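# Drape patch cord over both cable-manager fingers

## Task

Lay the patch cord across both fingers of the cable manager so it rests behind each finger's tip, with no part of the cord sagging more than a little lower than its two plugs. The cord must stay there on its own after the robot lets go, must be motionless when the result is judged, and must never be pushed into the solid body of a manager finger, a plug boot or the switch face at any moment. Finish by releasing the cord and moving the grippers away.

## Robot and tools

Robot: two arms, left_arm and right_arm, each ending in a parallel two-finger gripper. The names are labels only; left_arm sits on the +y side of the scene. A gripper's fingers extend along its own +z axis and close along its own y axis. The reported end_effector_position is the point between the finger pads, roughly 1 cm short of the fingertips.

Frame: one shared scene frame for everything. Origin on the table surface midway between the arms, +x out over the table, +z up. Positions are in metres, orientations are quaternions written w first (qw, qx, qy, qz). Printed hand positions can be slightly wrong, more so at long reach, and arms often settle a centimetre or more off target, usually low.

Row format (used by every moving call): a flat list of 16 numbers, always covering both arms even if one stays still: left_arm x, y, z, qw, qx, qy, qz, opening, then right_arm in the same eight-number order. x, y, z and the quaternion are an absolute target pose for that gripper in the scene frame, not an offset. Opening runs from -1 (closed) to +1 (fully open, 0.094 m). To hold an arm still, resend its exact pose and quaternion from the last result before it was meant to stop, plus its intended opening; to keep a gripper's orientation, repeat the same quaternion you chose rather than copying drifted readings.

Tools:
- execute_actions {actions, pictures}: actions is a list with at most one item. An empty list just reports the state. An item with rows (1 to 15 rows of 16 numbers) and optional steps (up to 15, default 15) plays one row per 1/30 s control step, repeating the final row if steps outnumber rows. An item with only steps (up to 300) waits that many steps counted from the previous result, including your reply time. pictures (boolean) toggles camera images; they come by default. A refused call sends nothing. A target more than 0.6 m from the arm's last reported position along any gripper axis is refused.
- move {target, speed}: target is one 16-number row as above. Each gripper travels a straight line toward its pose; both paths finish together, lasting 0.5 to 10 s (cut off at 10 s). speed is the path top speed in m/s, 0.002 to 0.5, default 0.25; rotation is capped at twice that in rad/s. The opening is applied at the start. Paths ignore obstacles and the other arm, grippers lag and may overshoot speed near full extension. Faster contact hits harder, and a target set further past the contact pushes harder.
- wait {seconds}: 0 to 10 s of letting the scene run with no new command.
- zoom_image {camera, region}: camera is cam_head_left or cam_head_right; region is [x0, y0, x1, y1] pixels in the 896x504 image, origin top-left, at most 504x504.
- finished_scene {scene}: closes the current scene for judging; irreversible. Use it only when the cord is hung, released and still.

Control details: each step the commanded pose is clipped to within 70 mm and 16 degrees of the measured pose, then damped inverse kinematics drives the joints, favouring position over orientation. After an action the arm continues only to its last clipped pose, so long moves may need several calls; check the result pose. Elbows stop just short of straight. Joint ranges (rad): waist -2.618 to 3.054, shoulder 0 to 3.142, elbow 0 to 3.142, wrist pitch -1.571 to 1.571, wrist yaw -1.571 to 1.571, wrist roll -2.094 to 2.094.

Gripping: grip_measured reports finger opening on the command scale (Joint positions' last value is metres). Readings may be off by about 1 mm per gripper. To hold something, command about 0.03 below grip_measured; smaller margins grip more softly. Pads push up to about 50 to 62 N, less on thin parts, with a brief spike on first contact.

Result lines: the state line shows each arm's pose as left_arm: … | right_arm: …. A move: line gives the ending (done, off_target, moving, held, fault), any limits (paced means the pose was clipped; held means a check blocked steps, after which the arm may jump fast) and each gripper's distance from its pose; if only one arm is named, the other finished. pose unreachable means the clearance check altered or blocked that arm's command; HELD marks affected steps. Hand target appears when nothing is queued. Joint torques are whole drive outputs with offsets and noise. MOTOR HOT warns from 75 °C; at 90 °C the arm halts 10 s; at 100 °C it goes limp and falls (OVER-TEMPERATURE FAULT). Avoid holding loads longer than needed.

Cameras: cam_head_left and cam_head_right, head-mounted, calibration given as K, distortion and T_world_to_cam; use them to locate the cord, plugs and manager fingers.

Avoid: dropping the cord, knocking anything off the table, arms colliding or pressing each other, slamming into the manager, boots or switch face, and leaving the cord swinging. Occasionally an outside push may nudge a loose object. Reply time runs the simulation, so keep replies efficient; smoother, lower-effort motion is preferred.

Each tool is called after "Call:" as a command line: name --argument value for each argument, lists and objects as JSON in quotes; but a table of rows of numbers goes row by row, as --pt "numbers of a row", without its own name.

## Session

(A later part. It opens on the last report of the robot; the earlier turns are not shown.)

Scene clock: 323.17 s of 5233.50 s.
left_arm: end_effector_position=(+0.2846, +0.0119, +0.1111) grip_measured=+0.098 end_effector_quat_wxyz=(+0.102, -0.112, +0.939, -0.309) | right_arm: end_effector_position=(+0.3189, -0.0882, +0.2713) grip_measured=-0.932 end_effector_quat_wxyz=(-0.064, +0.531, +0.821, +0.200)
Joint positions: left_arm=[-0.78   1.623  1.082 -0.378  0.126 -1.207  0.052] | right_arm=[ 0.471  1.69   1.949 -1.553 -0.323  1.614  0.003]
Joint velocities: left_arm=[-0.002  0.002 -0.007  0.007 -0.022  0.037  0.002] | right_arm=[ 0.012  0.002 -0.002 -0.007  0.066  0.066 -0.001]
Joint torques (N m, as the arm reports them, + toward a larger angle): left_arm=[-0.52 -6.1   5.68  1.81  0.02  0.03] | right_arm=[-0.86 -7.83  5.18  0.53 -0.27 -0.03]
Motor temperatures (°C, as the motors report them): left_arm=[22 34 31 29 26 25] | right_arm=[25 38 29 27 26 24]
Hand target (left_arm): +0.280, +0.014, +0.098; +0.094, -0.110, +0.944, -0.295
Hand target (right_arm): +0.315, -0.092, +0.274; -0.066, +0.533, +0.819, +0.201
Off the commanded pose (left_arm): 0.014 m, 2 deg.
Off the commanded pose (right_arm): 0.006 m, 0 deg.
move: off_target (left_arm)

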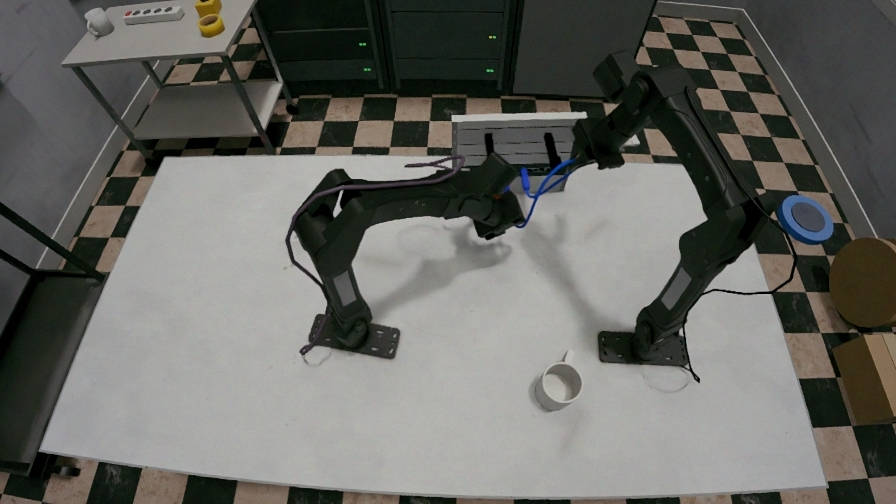

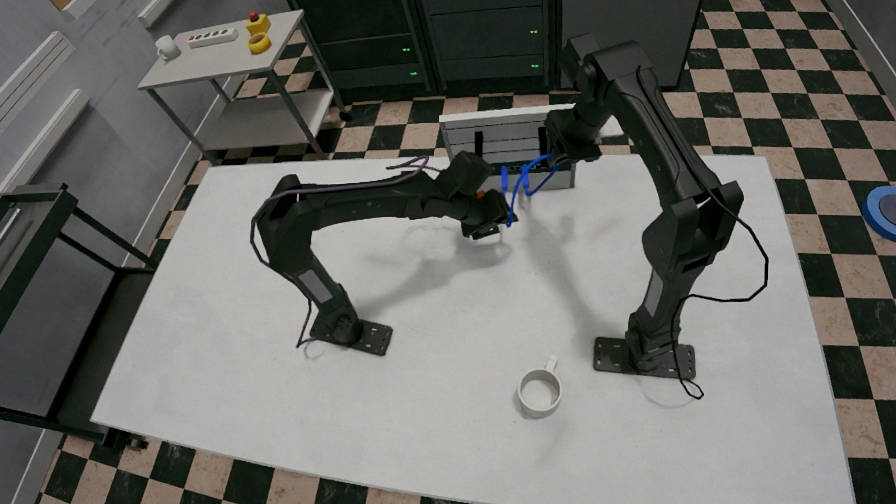

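Call:
move --target '[0.287,0.000,0.09,0.094,-0.110,0.944,-0.295,0.1,0.315,-0.092,0.274,-0.066,0.533,0.819,0.201,-1]' --speed 0.02

Call:
move --target '[0.287,0.000,0.09,0.094,-0.110,0.944,-0.295,-1,0.315,-0.092,0.274,-0.066,0.533,0.819,0.201,-1]' --speed 0.02

Call:
zoom_image --camera "cam_head_right" --region '[440,160,560,250]'

Scene clock: 326.13 s of 5233.50 s.
left_arm: end_effector_position=(+0.2858, +0.0066, +0.0885) grip_measured=+0.098 end_effector_quat_wxyz=(+0.093, -0.111, +0.945, -0.295) | right_arm: end_effector_position=(+0.3189, -0.0882, +0.2713) grip_measured=-0.932 end_effector_quat_wxyz=(-0.064, +0.531, +0.821, +0.200)
Joint positions: left_arm=[-0.786  1.69   1.082 -0.346  0.126 -1.207  0.052] | right_arm=[ 0.471  1.69   1.949 -1.553 -0.323  1.614  0.003]
Joint velocities: left_arm=[-0.007  0.007  0.012  0.007  0.037  0.007 -0.001] | right_arm=[ 0.002  0.002  0.007 -0.066 -0.022  0.037  0.   ]
Joint torques (N m, as the arm reports them, + toward a larger angle): left_arm=[-0.8  -6.6   8.52  1.74 -0.02 -0.03] | right_arm=[-0.88 -7.85  5.15  0.55 -0.26 -0.03]
Motor temperatures (°C, as the motors report them): left_arm=[22 33 32 29 26 25] | right_arm=[25 38 29 27 26 24]
Hand target (left_arm): +0.287, +0.000, +0.090; +0.094, -0.110, +0.944, -0.295
Hand target (right_arm): +0.315, -0.092, +0.274; -0.066, +0.533, +0.819, +0.201
Off the commanded pose (left_arm): 0.007 m, 0 deg.
Off the commanded pose (right_arm): 0.006 m, 0 deg.
move: done

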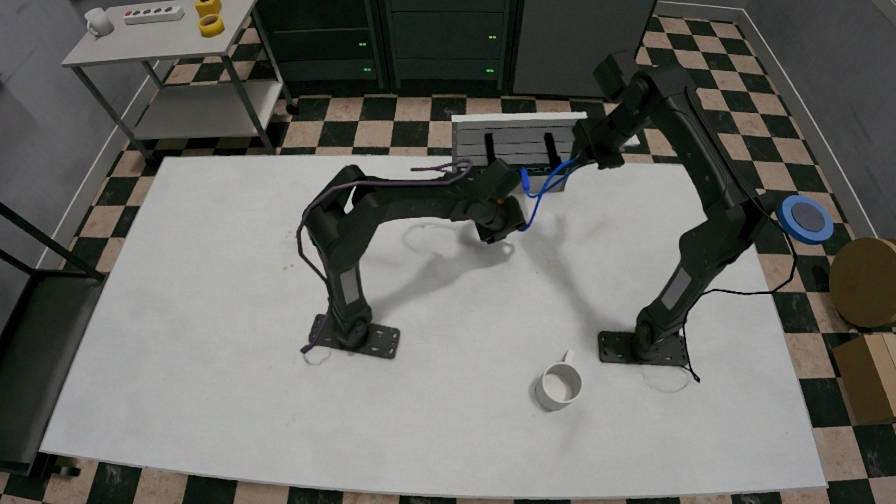

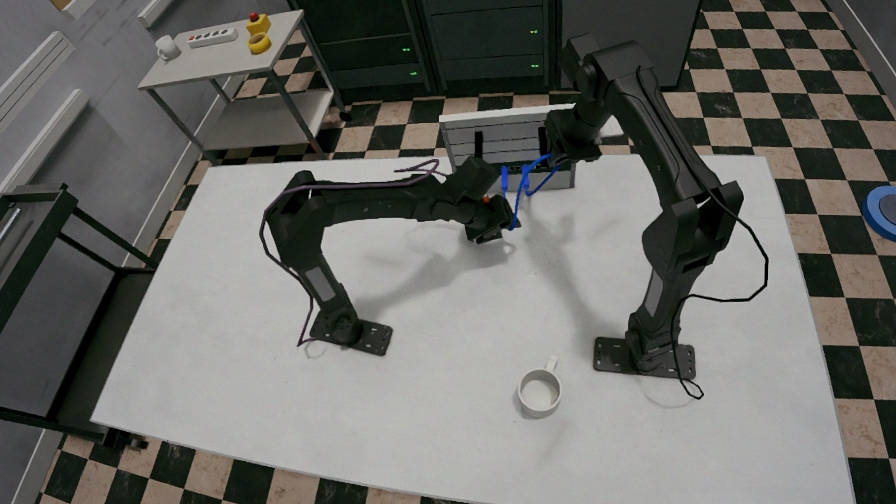

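Scene clock: 326.83 s of 5233.50 s.
left_arm: end_effector_position=(+0.2866, +0.0054, +0.0896) grip_measured=-0.930 end_effector_quat_wxyz=(+0.094, -0.111, +0.943, -0.298) | right_arm: end_effector_position=(+0.3188, -0.0883, +0.2712) grip_measured=-0.932 end_effector_quat_wxyz=(-0.064, +0.531, +0.821, +0.199)
Joint positions: left_arm=[-0.786  1.69   1.082 -0.339  0.127 -1.208  0.003] | right_arm=[ 0.471  1.69   1.949 -1.553 -0.323  1.614  0.003]
Joint velocities: left_arm=[ 0.007 -0.002 -0.007 -0.007  0.022  0.051  0.   ] | right_arm=[-0.007  0.007 -0.002  0.066  0.022  0.007 -0.   ]
Joint torques (N m, as the arm reports them, + toward a larger angle): left_arm=[-0.78 -6.62  8.42  1.69 -0.04 -0.04] | right_arm=[-0.84 -7.88  5.13  0.55 -0.27 -0.04]
Motor temperatures (°C, as the motors report them): left_arm=[22 34 32 29 26 25] | right_arm=[25 38 29 27 26 24]
Hand target (left_arm): +0.287, +0.000, +0.090; +0.094, -0.110, +0.944, -0.295
Hand target (right_arm): +0.315, -0.092, +0.274; -0.066, +0.533, +0.819, +0.201
Off the commanded pose (left_arm): 0.005 m, 0 deg.
Off the commanded pose (right_arm): 0.006 m, 0 deg.
move: done

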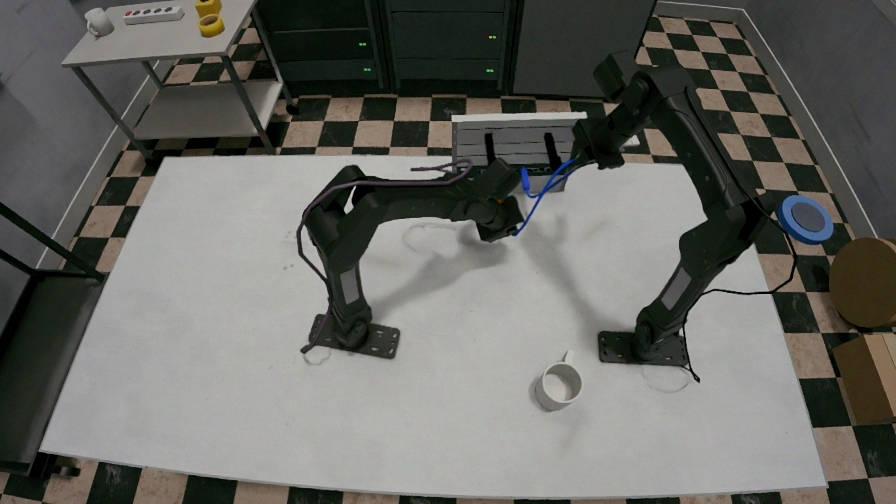

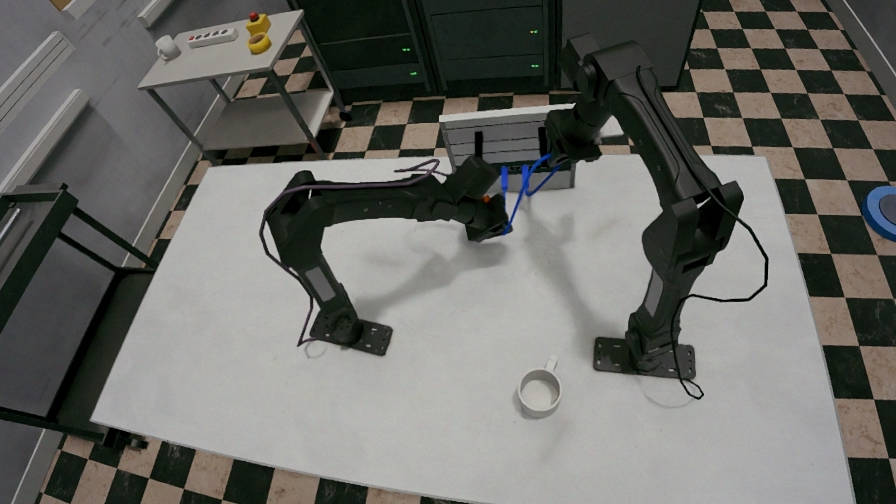

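Region (440, 160, 560, 250) of cam_head_right's 896x504 image, scaled by 4.200, with more detail than that image has; it fills the top 378 rows of this view, and the rest is white.

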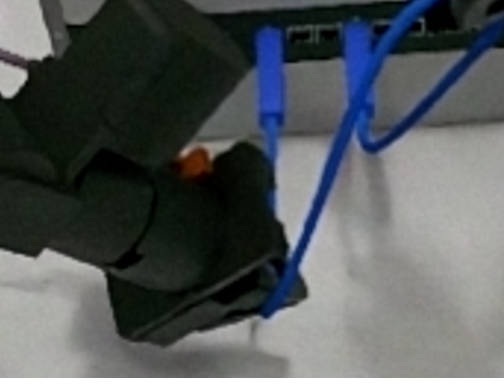

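Call:
move --target '[0.29,0.035,0.175,0.007,-0.541,0.813,-0.216,-1,0.315,-0.092,0.274,-0.066,0.533,0.819,0.201,-1]' --speed 0.03

Call:
zoom_image --camera "cam_head_right" --region '[410,110,600,250]'

Call:
zoom_image --camera "cam_head_left" --region '[420,110,610,250]'

Scene clock: 341.77 s of 5233.50 s.
left_arm: end_effector_position=(+0.3069, +0.0197, +0.1329) grip_measured=-0.930 end_effector_quat_wxyz=(+0.065, -0.395, +0.877, -0.266) | right_arm: end_effector_position=(+0.3188, -0.0883, +0.2712) grip_measured=-0.932 end_effector_quat_wxyz=(-0.064, +0.531, +0.821, +0.199)
Joint positions: left_arm=[-0.786  1.69   1.304 -0.63  -0.013 -1.774  0.003] | right_arm=[ 0.471  1.69   1.949 -1.553 -0.323  1.614  0.003]
Joint velocities: left_arm=[ 0.002 -0.012 -0.012 -0.007 -0.11  -0.007 -0.001] | right_arm=[-0.017  0.007  0.002 -0.007 -0.022 -0.051  0.   ]
Joint torques (N m, as the arm reports them, + toward a larger angle): left_arm=[ -0.89 -10.8    8.86   0.63   0.41  -0.12] | right_arm=[-0.59 -7.45  5.35  0.57 -0.25 -0.01]
Motor temperatures (°C, as the motors report them): left_arm=[23 36 33 28 26 25] | right_arm=[25 38 29 27 26 24]
Hand target (left_arm): +0.290, +0.024, +0.144; +0.040, -0.395, +0.882, -0.254
Hand target (right_arm): +0.316, -0.091, +0.273; -0.065, +0.533, +0.820, +0.200
Off the commanded pose (left_arm): 0.048 m, 20 deg.
Off the commanded pose (right_arm): 0.006 m, 0 deg.
After step 90, 1.73 s passed at rest.
move: off_target (left_arm; path cut at 10 s)

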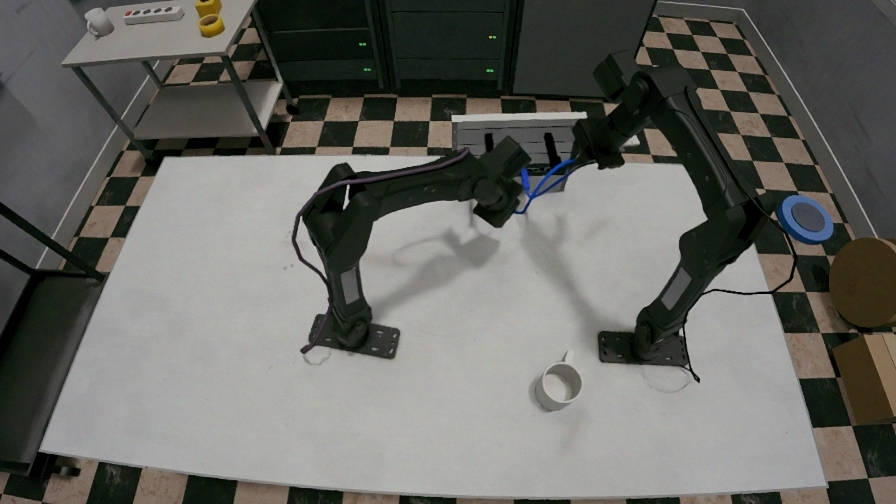

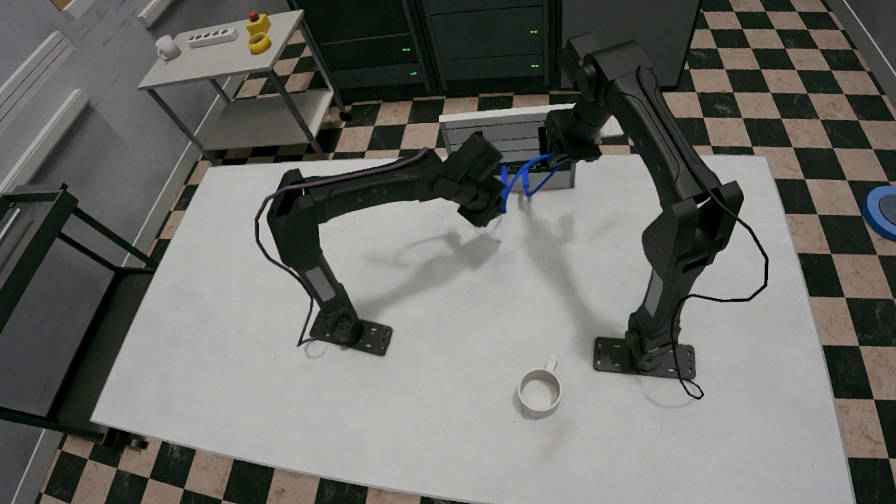

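Region (410, 110, 600, 250) of cam_head_right's 896x504 image, scaled by 2.653, with more detail than that image has; it fills the top 371 rows of this view, and the rest is white.

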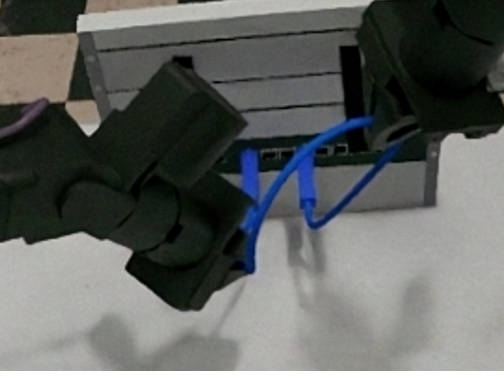

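Region (420, 110, 610, 250) of cam_head_left's 896x504 image, scaled by 2.653, with more detail than that image has; it fills the top 371 rows of this view, and the rest is white.

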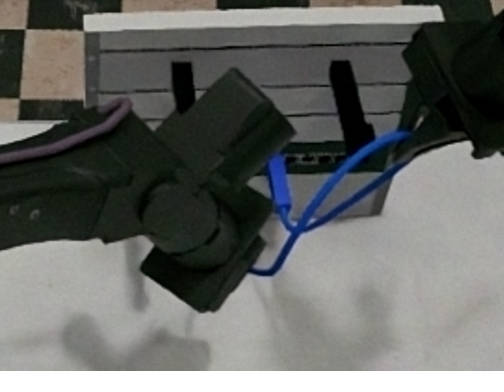

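Call:
execute_actions --actions '[]'

Scene clock: 346.77 s of 5233.50 s.
left_arm: end_effector_position=(+0.3069, +0.0198, +0.1329) grip_measured=-0.930 end_effector_quat_wxyz=(+0.065, -0.396, +0.877, -0.266) | right_arm: end_effector_position=(+0.3188, -0.0883, +0.2712) grip_measured=-0.932 end_effector_quat_wxyz=(-0.064, +0.531, +0.821, +0.199)
Joint positions: left_arm=[-0.786  1.69   1.304 -0.631 -0.014 -1.776  0.003] | right_arm=[ 0.471  1.69   1.949 -1.553 -0.323  1.614  0.003]
Joint velocities: left_arm=[ 0.027 -0.012  0.017 -0.007  0.051  0.037  0.   ] | right_arm=[-0.007  0.007 -0.002 -0.037  0.037 -0.066 -0.001]
Joint torques (N m, as the arm reports them, + toward a larger angle): left_arm=[ -0.93 -10.8    8.85   0.6    0.41  -0.14] | right_arm=[-0.61 -7.51  5.34  0.57 -0.24 -0.02]
Motor temperatures (°C, as the motors report them): left_arm=[23 38 34 28 26 25] | right_arm=[25 38 29 27 26 24]
Hand target (left_arm): +0.290, +0.024, +0.143; +0.040, -0.395, +0.882, -0.254
Hand target (right_arm): +0.316, -0.091, +0.273; -0.065, +0.533, +0.820, +0.200
Off the commanded pose (left_arm): 0.048 m, 20 deg.
Off the commanded pose (right_arm): 0.006 m, 0 deg.
Steps of this call (steps 1 to 90: nothing new was sent; then 2.00 s passed at rest). Readings (end_effector_position):
1: left_arm (+0.3069, +0.0198, +0.1329) | right_arm (+0.3188, -0.0883, +0.2712)
2: left_arm (+0.3069, +0.0198, +0.1329) | right_arm (+0.3188, -0.0883, +0.2712)
4: left_arm (+0.3069, +0.0198, +0.1329) | right_arm (+0.3188, -0.0883, +0.2712)
8: left_arm (+0.3069, +0.0198, +0.1329) | right_arm (+0.3188, -0.0883, +0.2712)
90: the state above

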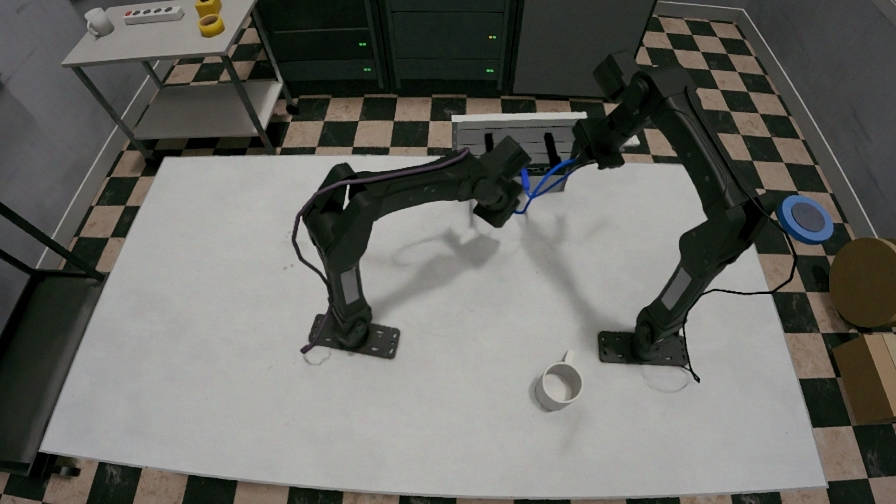

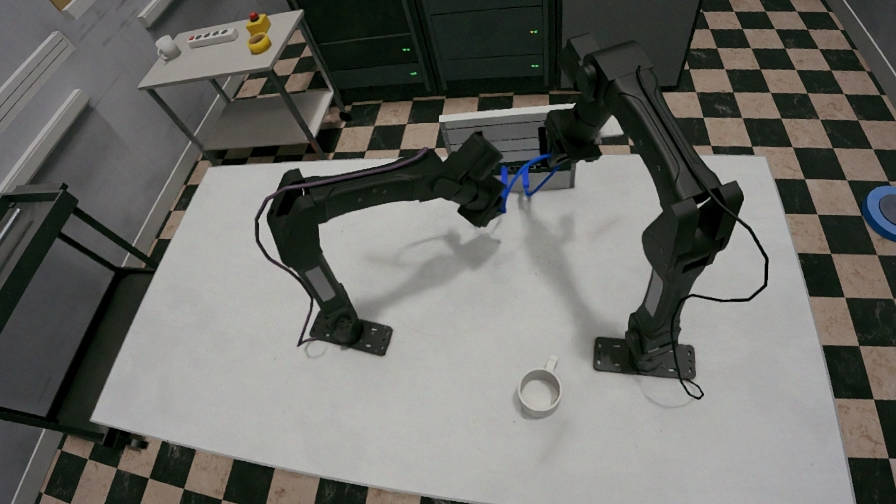

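Call:
move --target '[0.285,0.03,0.16, 0.007,-0.541,0.813,-0.216, -1,  0.315,-0.092,0.274, -0.066,0.533,0.819,0.201, -1]' --speed 0.05

Call:
zoom_image --camera "cam_head_left" --region '[420,90,680,250]'

Call:
zoom_image --camera "cam_head_right" --region '[400,90,660,250]'

Scene clock: 351.17 s of 5233.50 s.
left_arm: end_effector_position=(+0.3186, +0.0222, +0.1442) grip_measured=-0.930 end_effector_quat_wxyz=(+0.047, -0.527, +0.809, -0.254) | right_arm: end_effector_position=(+0.3188, -0.0883, +0.2712) grip_measured=-0.932 end_effector_quat_wxyz=(-0.064, +0.531, +0.821, +0.199)
Joint positions: left_arm=[-0.779  1.731  1.412 -0.732 -0.057 -2.065  0.003] | right_arm=[ 0.471  1.69   1.949 -1.553 -0.323  1.614  0.003]
Joint velocities: left_arm=[ 0.022 -0.002 -0.007  0.022 -0.007 -0.051 -0.003] | right_arm=[ 0.002 -0.002  0.017  0.007 -0.081 -0.007 -0.   ]
Joint torques (N m, as the arm reports them, + toward a larger angle): left_arm=[ -1.61 -12.14   9.98  -0.19   0.76  -0.21] | right_arm=[-0.83 -7.85  5.22  0.54 -0.27 -0.04]
Motor temperatures (°C, as the motors report them): left_arm=[23 38 34 28 26 25] | right_arm=[25 38 29 27 26 24]
Hand target (left_arm): +0.287, +0.030, +0.159; +0.006, -0.526, +0.821, -0.224
Hand target (right_arm): +0.315, -0.092, +0.274; -0.066, +0.533, +0.819, +0.201
Off the commanded pose (left_arm): 0.038 m, 7 deg.
Off the commanded pose (right_arm): 0.006 m, 0 deg.
joint sent to its limit (left arm) — the command would take joint 6 (wrist roll) past its lower limit, so that joint was sent only as far as its limit.
move: off_target (left_arm)

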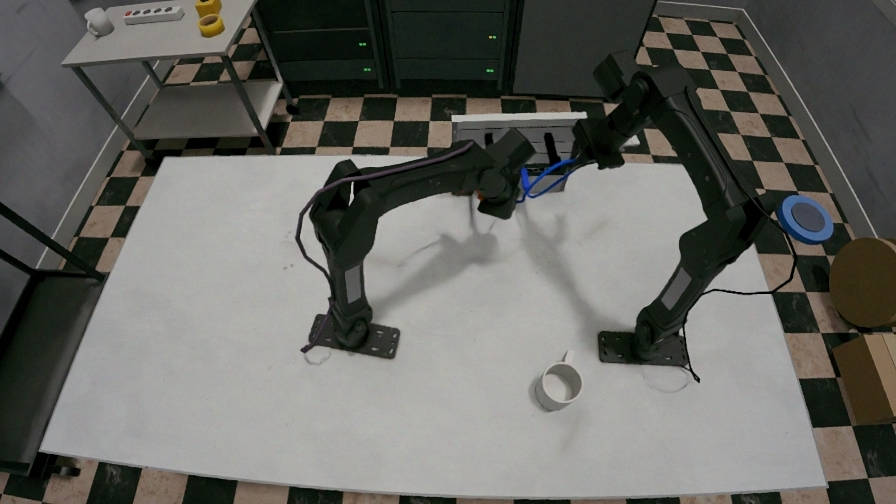

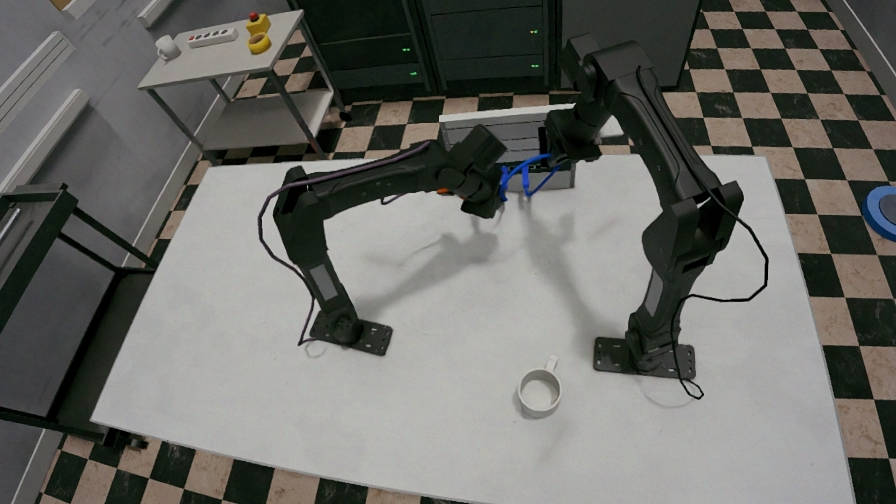

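Region (420, 90, 680, 250) of cam_head_left's 896x504 image, scaled by 1.938, with more detail than that image has; it fills the top 310 rows of this view, and the rest is white.

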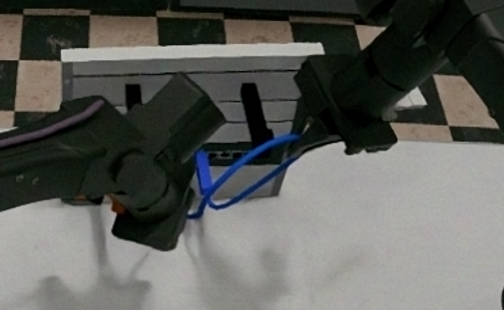

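Region (400, 90, 660, 250) of cam_head_right's 896x504 image, scaled by 1.938, with more detail than that image has; it fills the top 310 rows of this view, and the rest is white.

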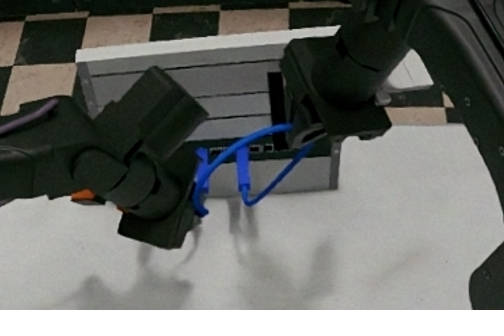

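Call:
move --target '[0.275,0.03,0.175, 0.065,-0.396,0.877,-0.266, -1,  0.315,-0.092,0.274, -0.066,0.533,0.819,0.201, -1]' --speed 0.05

Call:
zoom_image --camera "cam_head_left" --region '[420,90,680,250]'

Call:
zoom_image --camera "cam_head_right" --region '[400,90,660,250]'

Scene clock: 356.30 s of 5233.50 s.
left_arm: end_effector_position=(+0.3161, +0.0242, +0.1430) grip_measured=-0.930 end_effector_quat_wxyz=(+0.095, -0.422, +0.861, -0.266) | right_arm: end_effector_position=(+0.3188, -0.0883, +0.2712) grip_measured=-0.932 end_effector_quat_wxyz=(-0.064, +0.531, +0.821, +0.199)
Joint positions: left_arm=[-0.794  1.684  1.329 -0.649 -0.09  -1.826  0.003] | right_arm=[ 0.471  1.69   1.949 -1.553 -0.323  1.614  0.003]
Joint velocities: left_arm=[ 0.007  0.002 -0.017 -0.037  0.066  0.051  0.   ] | right_arm=[-0.002 -0.002 -0.007 -0.007 -0.037 -0.007  0.001]
Joint torques (N m, as the arm reports them, + toward a larger angle): left_arm=[ -3.53 -16.51   7.83   0.25   0.47   0.03] | right_arm=[-0.89 -7.82  5.2   0.55 -0.27 -0.03]
Motor temperatures (°C, as the motors report them): left_arm=[23 41 34 27 26 25] | right_arm=[25 38 29 27 26 24]
Hand target (left_arm): +0.279, +0.030, +0.171; +0.066, -0.396, +0.876, -0.267
Hand target (right_arm): +0.315, -0.092, +0.274; -0.066, +0.533, +0.819, +0.201
Off the commanded pose (left_arm): 0.052 m, 5 deg.
Off the commanded pose (right_arm): 0.006 m, 0 deg.
move: off_target (left_arm)

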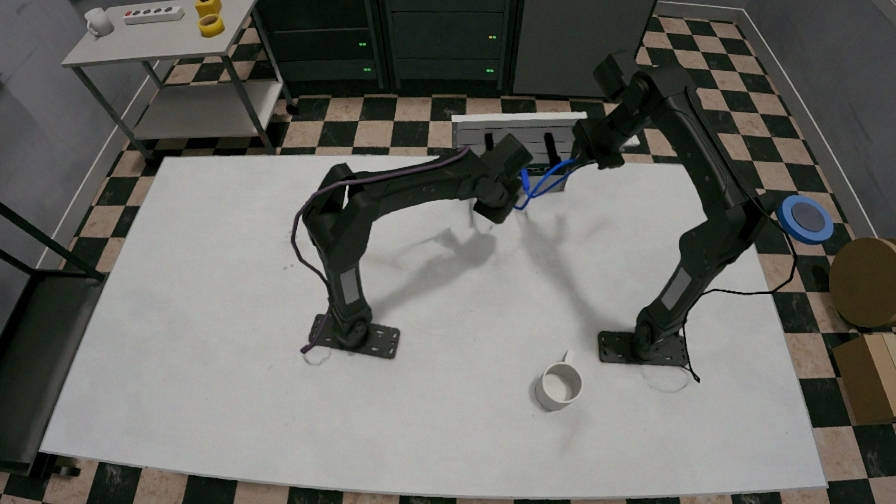

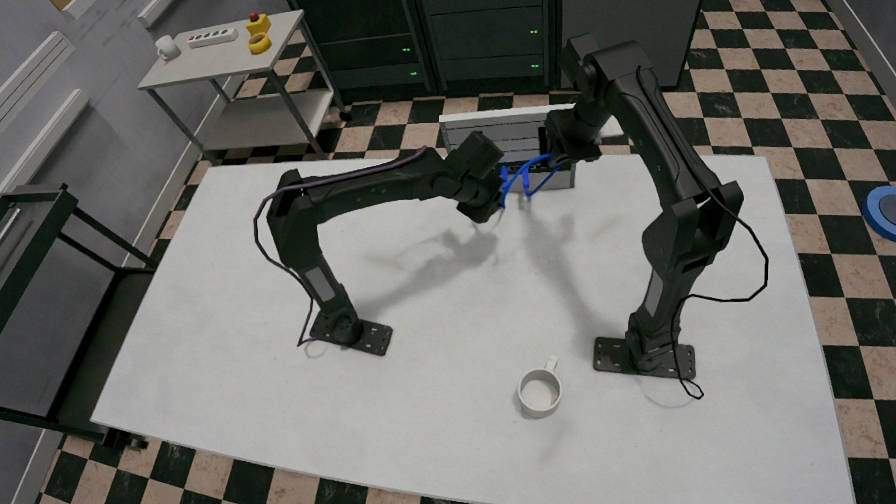

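Region (420, 90, 680, 250) of cam_head_left's 896x504 image, scaled by 1.938, with more detail than that image has; it fills the top 310 rows of this view, and the rest is white.

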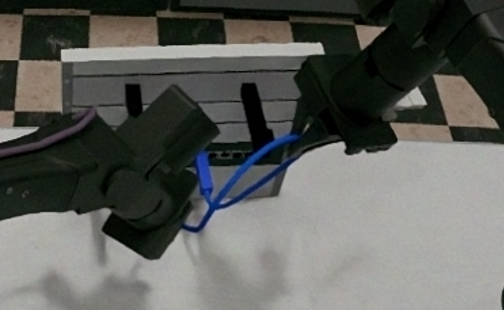

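Region (400, 90, 660, 250) of cam_head_right's 896x504 image, scaled by 1.938, with more detail than that image has; it fills the top 310 rows of this view, and the rest is white.

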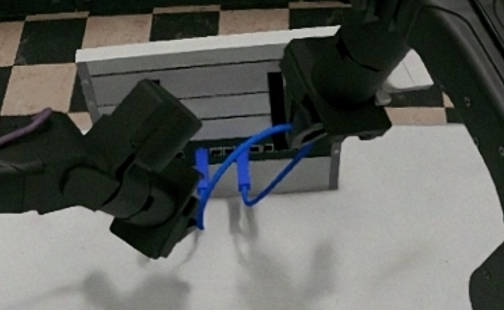

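Call:
move --target '[0.308,0.025,0.15, 0.075,-0.41,0.87,-0.266, -0.9,  0.315,-0.092,0.274, -0.066,0.533,0.819,0.201, -1]' --speed 0.03

Call:
zoom_image --camera "cam_head_left" --region '[420,90,680,250]'

Call:
zoom_image --camera "cam_head_right" --region '[400,90,660,250]'

Scene clock: 358.40 s of 5233.50 s.
left_arm: end_effector_position=(+0.3154, +0.0208, +0.1415) grip_measured=-0.898 end_effector_quat_wxyz=(+0.085, -0.416, +0.864, -0.270) | right_arm: end_effector_position=(+0.3188, -0.0883, +0.2712) grip_measured=-0.932 end_effector_quat_wxyz=(-0.064, +0.531, +0.821, +0.199)
Joint positions: left_arm=[-0.79   1.69   1.328 -0.638 -0.065 -1.814  0.005] | right_arm=[ 0.471  1.69   1.949 -1.553 -0.323  1.614  0.003]
Joint velocities: left_arm=[ 0.007 -0.002 -0.007 -0.037  0.022 -0.007 -0.   ] | right_arm=[-0.007  0.007  0.007 -0.022 -0.037 -0.007 -0.002]
Joint torques (N m, as the arm reports them, + toward a larger angle): left_arm=[ -0.01 -10.44   7.76   1.17   0.19   0.13] | right_arm=[-0.83 -7.83  5.15  0.53 -0.26 -0.03]
Motor temperatures (°C, as the motors report them): left_arm=[23 42 34 27 26 25] | right_arm=[25 38 29 27 26 24]
Hand target (left_arm): +0.308, +0.025, +0.150; +0.075, -0.410, +0.869, -0.267
Hand target (right_arm): +0.315, -0.092, +0.274; -0.066, +0.533, +0.819, +0.201
Off the commanded pose (left_arm): 0.012 m, 2 deg.
Off the commanded pose (right_arm): 0.006 m, 0 deg.
move: off_target (left_arm)

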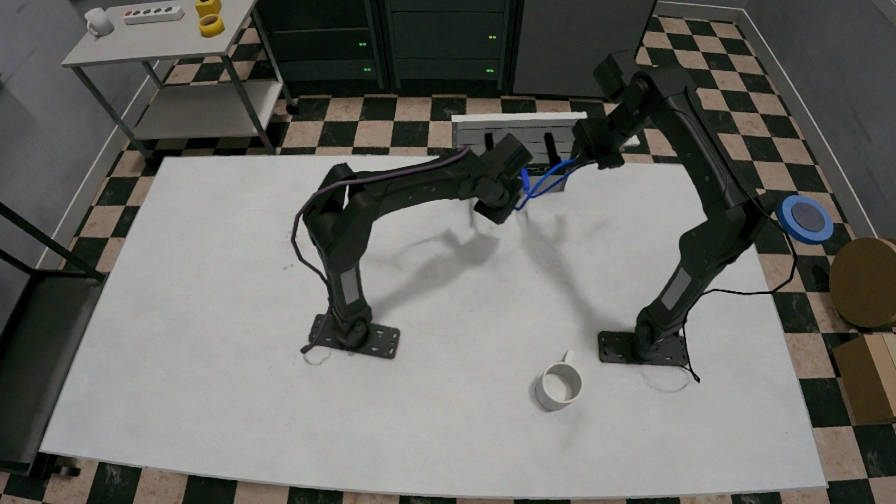

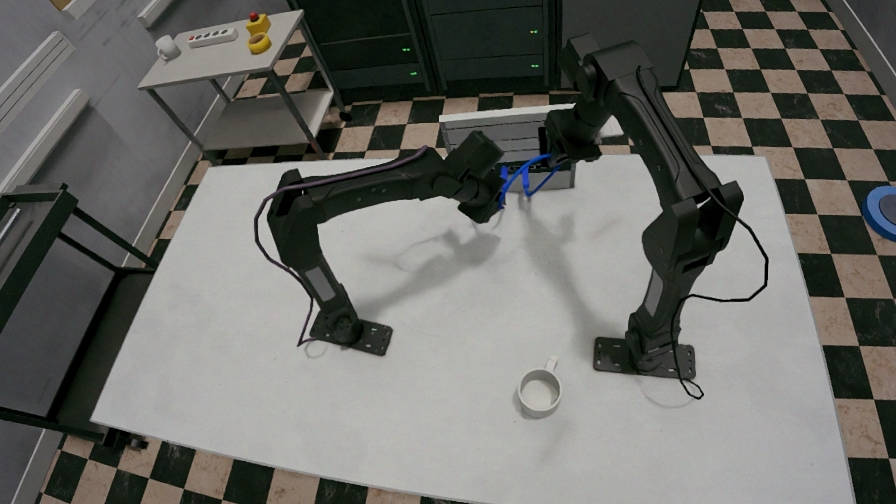

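Region (420, 90, 680, 250) of cam_head_left's 896x504 image, scaled by 1.938, with more detail than that image has; it fills the top 310 rows of this view, and the rest is white.

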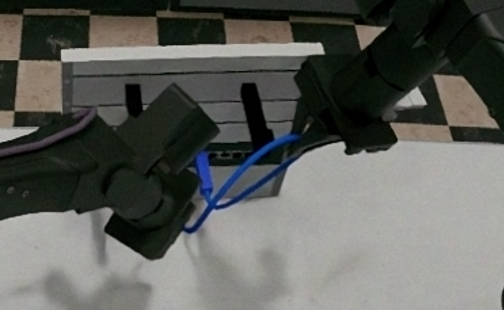

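Region (400, 90, 660, 250) of cam_head_right's 896x504 image, scaled by 1.938, with more detail than that image has; it fills the top 310 rows of this view, and the rest is white.

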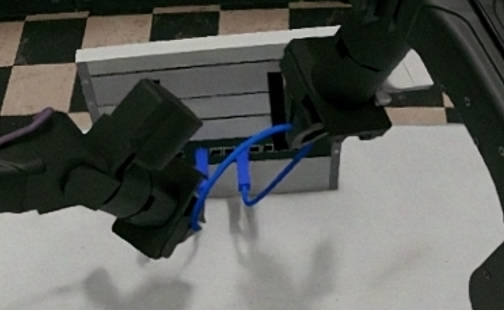

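Call:
move --target '[0.28,0.01,0.14, 0.075,-0.41,0.87,-0.266, -0.9,  0.315,-0.092,0.274, -0.066,0.533,0.819,0.201, -1]' --speed 0.03

Call:
zoom_image --camera "cam_head_left" --region '[420,90,680,250]'

Call:
zoom_image --camera "cam_head_right" --region '[400,90,660,250]'

Scene clock: 361.20 s of 5233.50 s.
left_arm: end_effector_position=(+0.3082, +0.0143, +0.1364) grip_measured=-0.898 end_effector_quat_wxyz=(+0.106, -0.424, +0.857, -0.273) | right_arm: end_effector_position=(+0.3188, -0.0883, +0.2712) grip_measured=-0.932 end_effector_quat_wxyz=(-0.064, +0.531, +0.821, +0.199)
Joint positions: left_arm=[-0.841  1.69   1.298 -0.598 -0.138 -1.866  0.005] | right_arm=[ 0.471  1.69   1.949 -1.553 -0.323  1.614  0.003]
Joint velocities: left_arm=[-0.012 -0.017 -0.002 -0.051 -0.022  0.022 -0.   ] | right_arm=[-0.012  0.002  0.002 -0.007 -0.007  0.022  0.001]
Joint torques (N m, as the arm reports them, + toward a larger angle): left_arm=[ -3.05 -10.85   6.57   1.06   0.44  -0.12] | right_arm=[-0.84 -7.86  5.15  0.53 -0.28 -0.03]
Motor temperatures (°C, as the motors report them): left_arm=[23 41 34 27 26 25] | right_arm=[25 38 29 27 26 24]
Hand target (left_arm): +0.281, +0.011, +0.139; +0.075, -0.410, +0.869, -0.265
Hand target (right_arm): +0.315, -0.092, +0.274; -0.066, +0.533, +0.819, +0.201
Off the commanded pose (left_arm): 0.029 m, 4 deg.
Off the commanded pose (right_arm): 0.006 m, 0 deg.
move: off_target (left_arm)

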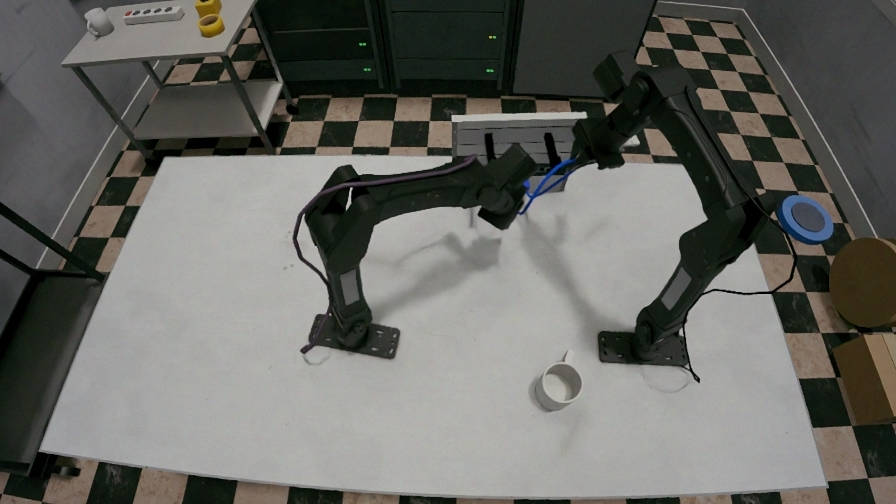

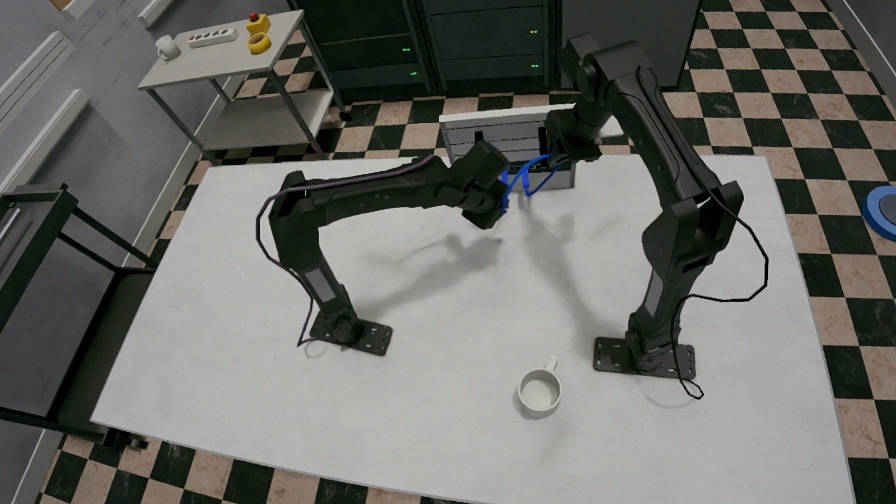

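Region (420, 90, 680, 250) of cam_head_left's 896x504 image, scaled by 1.938, with more detail than that image has; it fills the top 310 rows of this view, and the rest is white.

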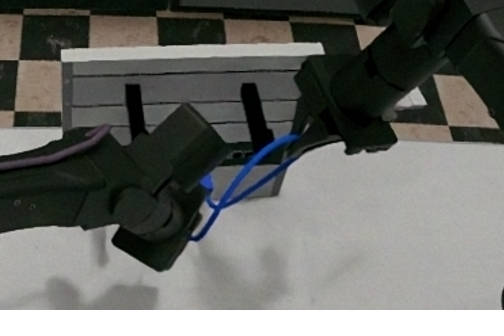

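Region (400, 90, 660, 250) of cam_head_right's 896x504 image, scaled by 1.938, with more detail than that image has; it fills the top 310 rows of this view, and the rest is white.

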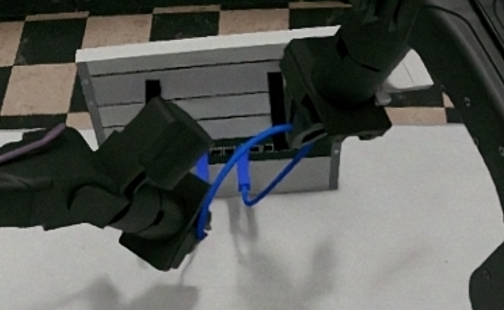

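Call:
move --target '[0.305,0.015,0.138, 0.09,-0.42,0.865,-0.27, -0.6,  0.315,-0.092,0.274, -0.066,0.533,0.819,0.201, -1]' --speed 0.03

Call:
move --target '[0.27,0.045,0.185, 0.09,-0.42,0.865,-0.27, -0.6,  0.315,-0.092,0.274, -0.066,0.533,0.819,0.201, -1]' --speed 0.03

Call:
zoom_image --camera "cam_head_left" --region '[420,90,680,250]'

Call:
zoom_image --camera "cam_head_right" --region '[400,90,660,250]'

Scene clock: 363.43 s of 5233.50 s.
left_arm: end_effector_position=(+0.3036, +0.0116, +0.1350) grip_measured=-0.602 end_effector_quat_wxyz=(+0.091, -0.421, +0.860, -0.274) | right_arm: end_effector_position=(+0.3188, -0.0883, +0.2712) grip_measured=-0.932 end_effector_quat_wxyz=(-0.064, +0.531, +0.821, +0.199)
Joint positions: left_arm=[-0.841  1.691  1.298 -0.602 -0.106 -1.866  0.019] | right_arm=[ 0.471  1.69   1.949 -1.553 -0.323  1.614  0.003]
Joint velocities: left_arm=[ 0.012  0.002  0.007 -0.007  0.051  0.007  0.001] | right_arm=[ 0.002 -0.007  0.002 -0.007 -0.022 -0.095  0.001]
Joint torques (N m, as the arm reports them, + toward a larger angle): left_arm=[ 0.75 -8.58  7.75  1.48  0.02  0.14] | right_arm=[-0.83 -7.86  5.17  0.54 -0.28 -0.04]
Motor temperatures (°C, as the motors report them): left_arm=[23 41 34 27 26 25] | right_arm=[25 38 29 27 26 24]
Hand target (left_arm): +0.305, +0.015, +0.138; +0.090, -0.419, +0.862, -0.270
Hand target (right_arm): +0.315, -0.092, +0.274; -0.066, +0.533, +0.819, +0.201
Off the commanded pose (left_arm): 0.005 m, 1 deg.
Off the commanded pose (right_arm): 0.006 m, 0 deg.
move: done

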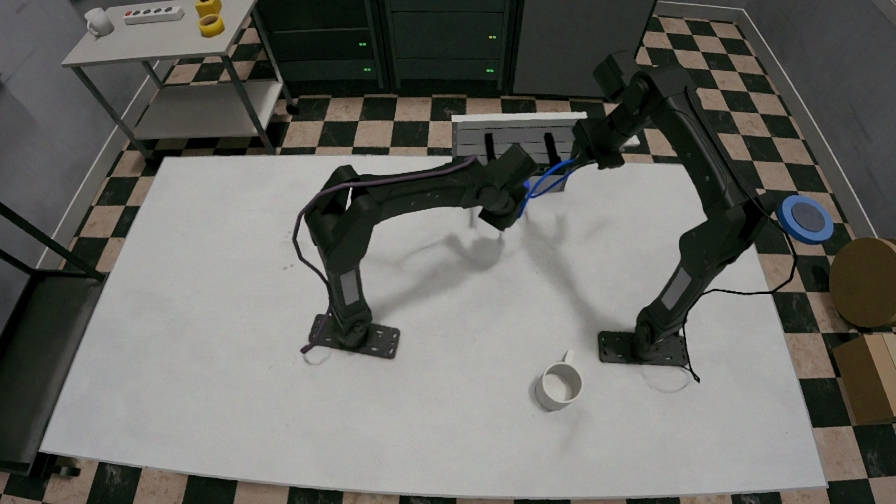

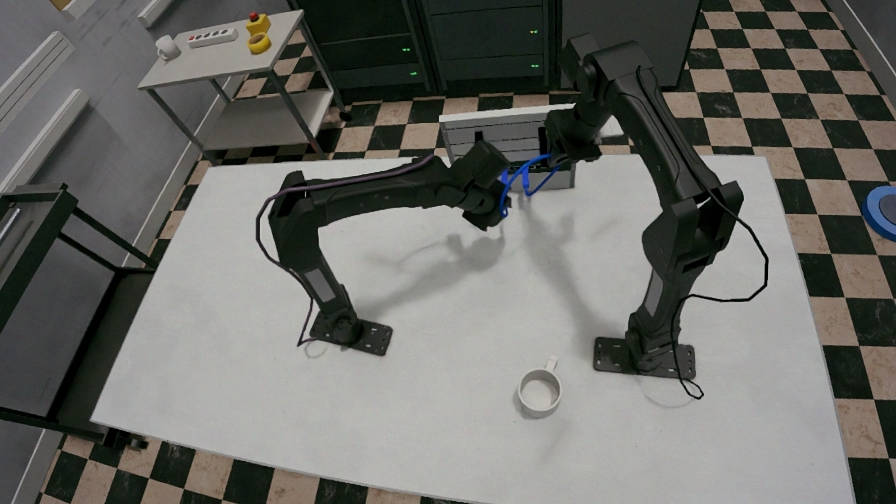

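Scene clock: 366.07 s of 5233.50 s.
left_arm: end_effector_position=(+0.2734, +0.0435, +0.1732) grip_measured=-0.602 end_effector_quat_wxyz=(+0.085, -0.419, +0.865, -0.264) | right_arm: end_effector_position=(+0.3188, -0.0883, +0.2712) grip_measured=-0.932 end_effector_quat_wxyz=(-0.064, +0.531, +0.821, +0.199)
Joint positions: left_arm=[-0.86   1.533  1.298 -0.783 -0.106 -1.879  0.019] | right_arm=[ 0.471  1.69   1.949 -1.553 -0.323  1.614  0.003]
Joint velocities: left_arm=[-0.007  0.002  0.002 -0.051 -0.022 -0.022 -0.   ] | right_arm=[-0.022 -0.002 -0.012 -0.051 -0.022 -0.007  0.001]
Joint torques (N m, as the arm reports them, + toward a larger angle): left_arm=[-0.83 -8.52  8.12  1.42 -0.24 -0.06] | right_arm=[-0.81 -7.86  5.16  0.55 -0.27 -0.03]
Motor temperatures (°C, as the motors report them): left_arm=[23 41 34 28 26 25] | right_arm=[25 38 29 27 26 24]
Hand target (left_arm): +0.270, +0.045, +0.184; +0.090, -0.419, +0.863, -0.270
Hand target (right_arm): +0.315, -0.092, +0.274; -0.066, +0.533, +0.819, +0.201
Off the commanded pose (left_arm): 0.012 m, 1 deg.
Off the commanded pose (right_arm): 0.006 m, 0 deg.
move: off_target (left_arm)

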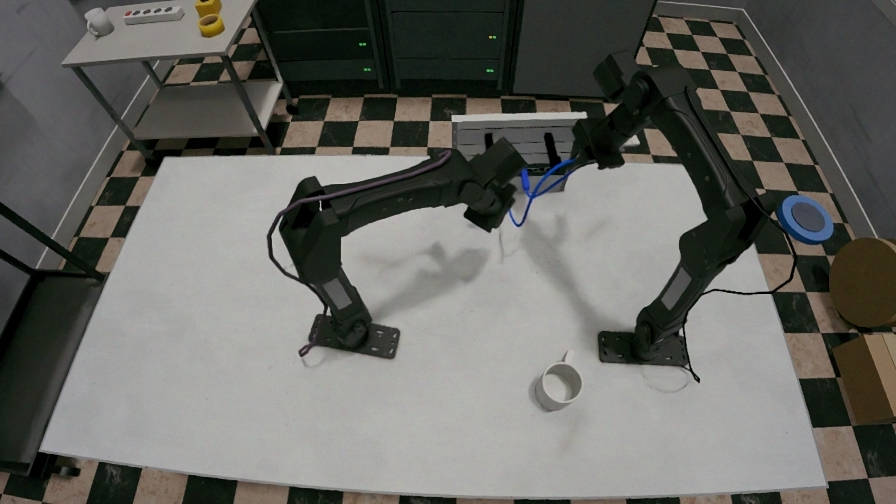

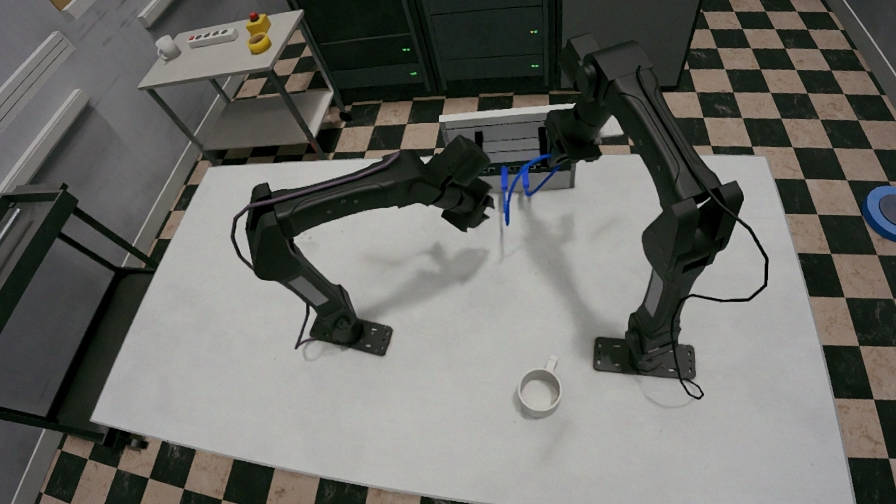

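Region (420, 90, 680, 250) of cam_head_left's 896x504 image, scaled by 1.938, with more detail than that image has; it fills the top 310 rows of this view, and the rest is white.

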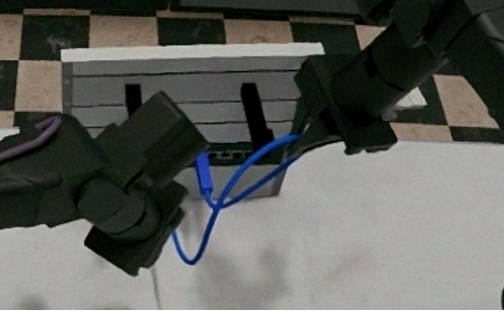

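Region (400, 90, 660, 250) of cam_head_right's 896x504 image, scaled by 1.938, with more detail than that image has; it fills the top 310 rows of this view, and the rest is white.

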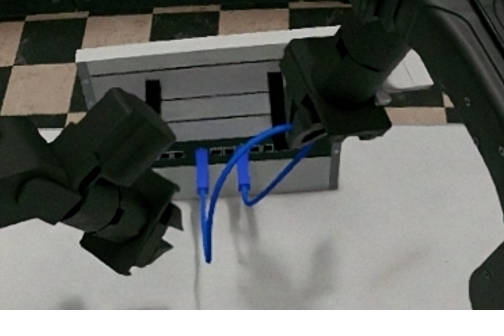

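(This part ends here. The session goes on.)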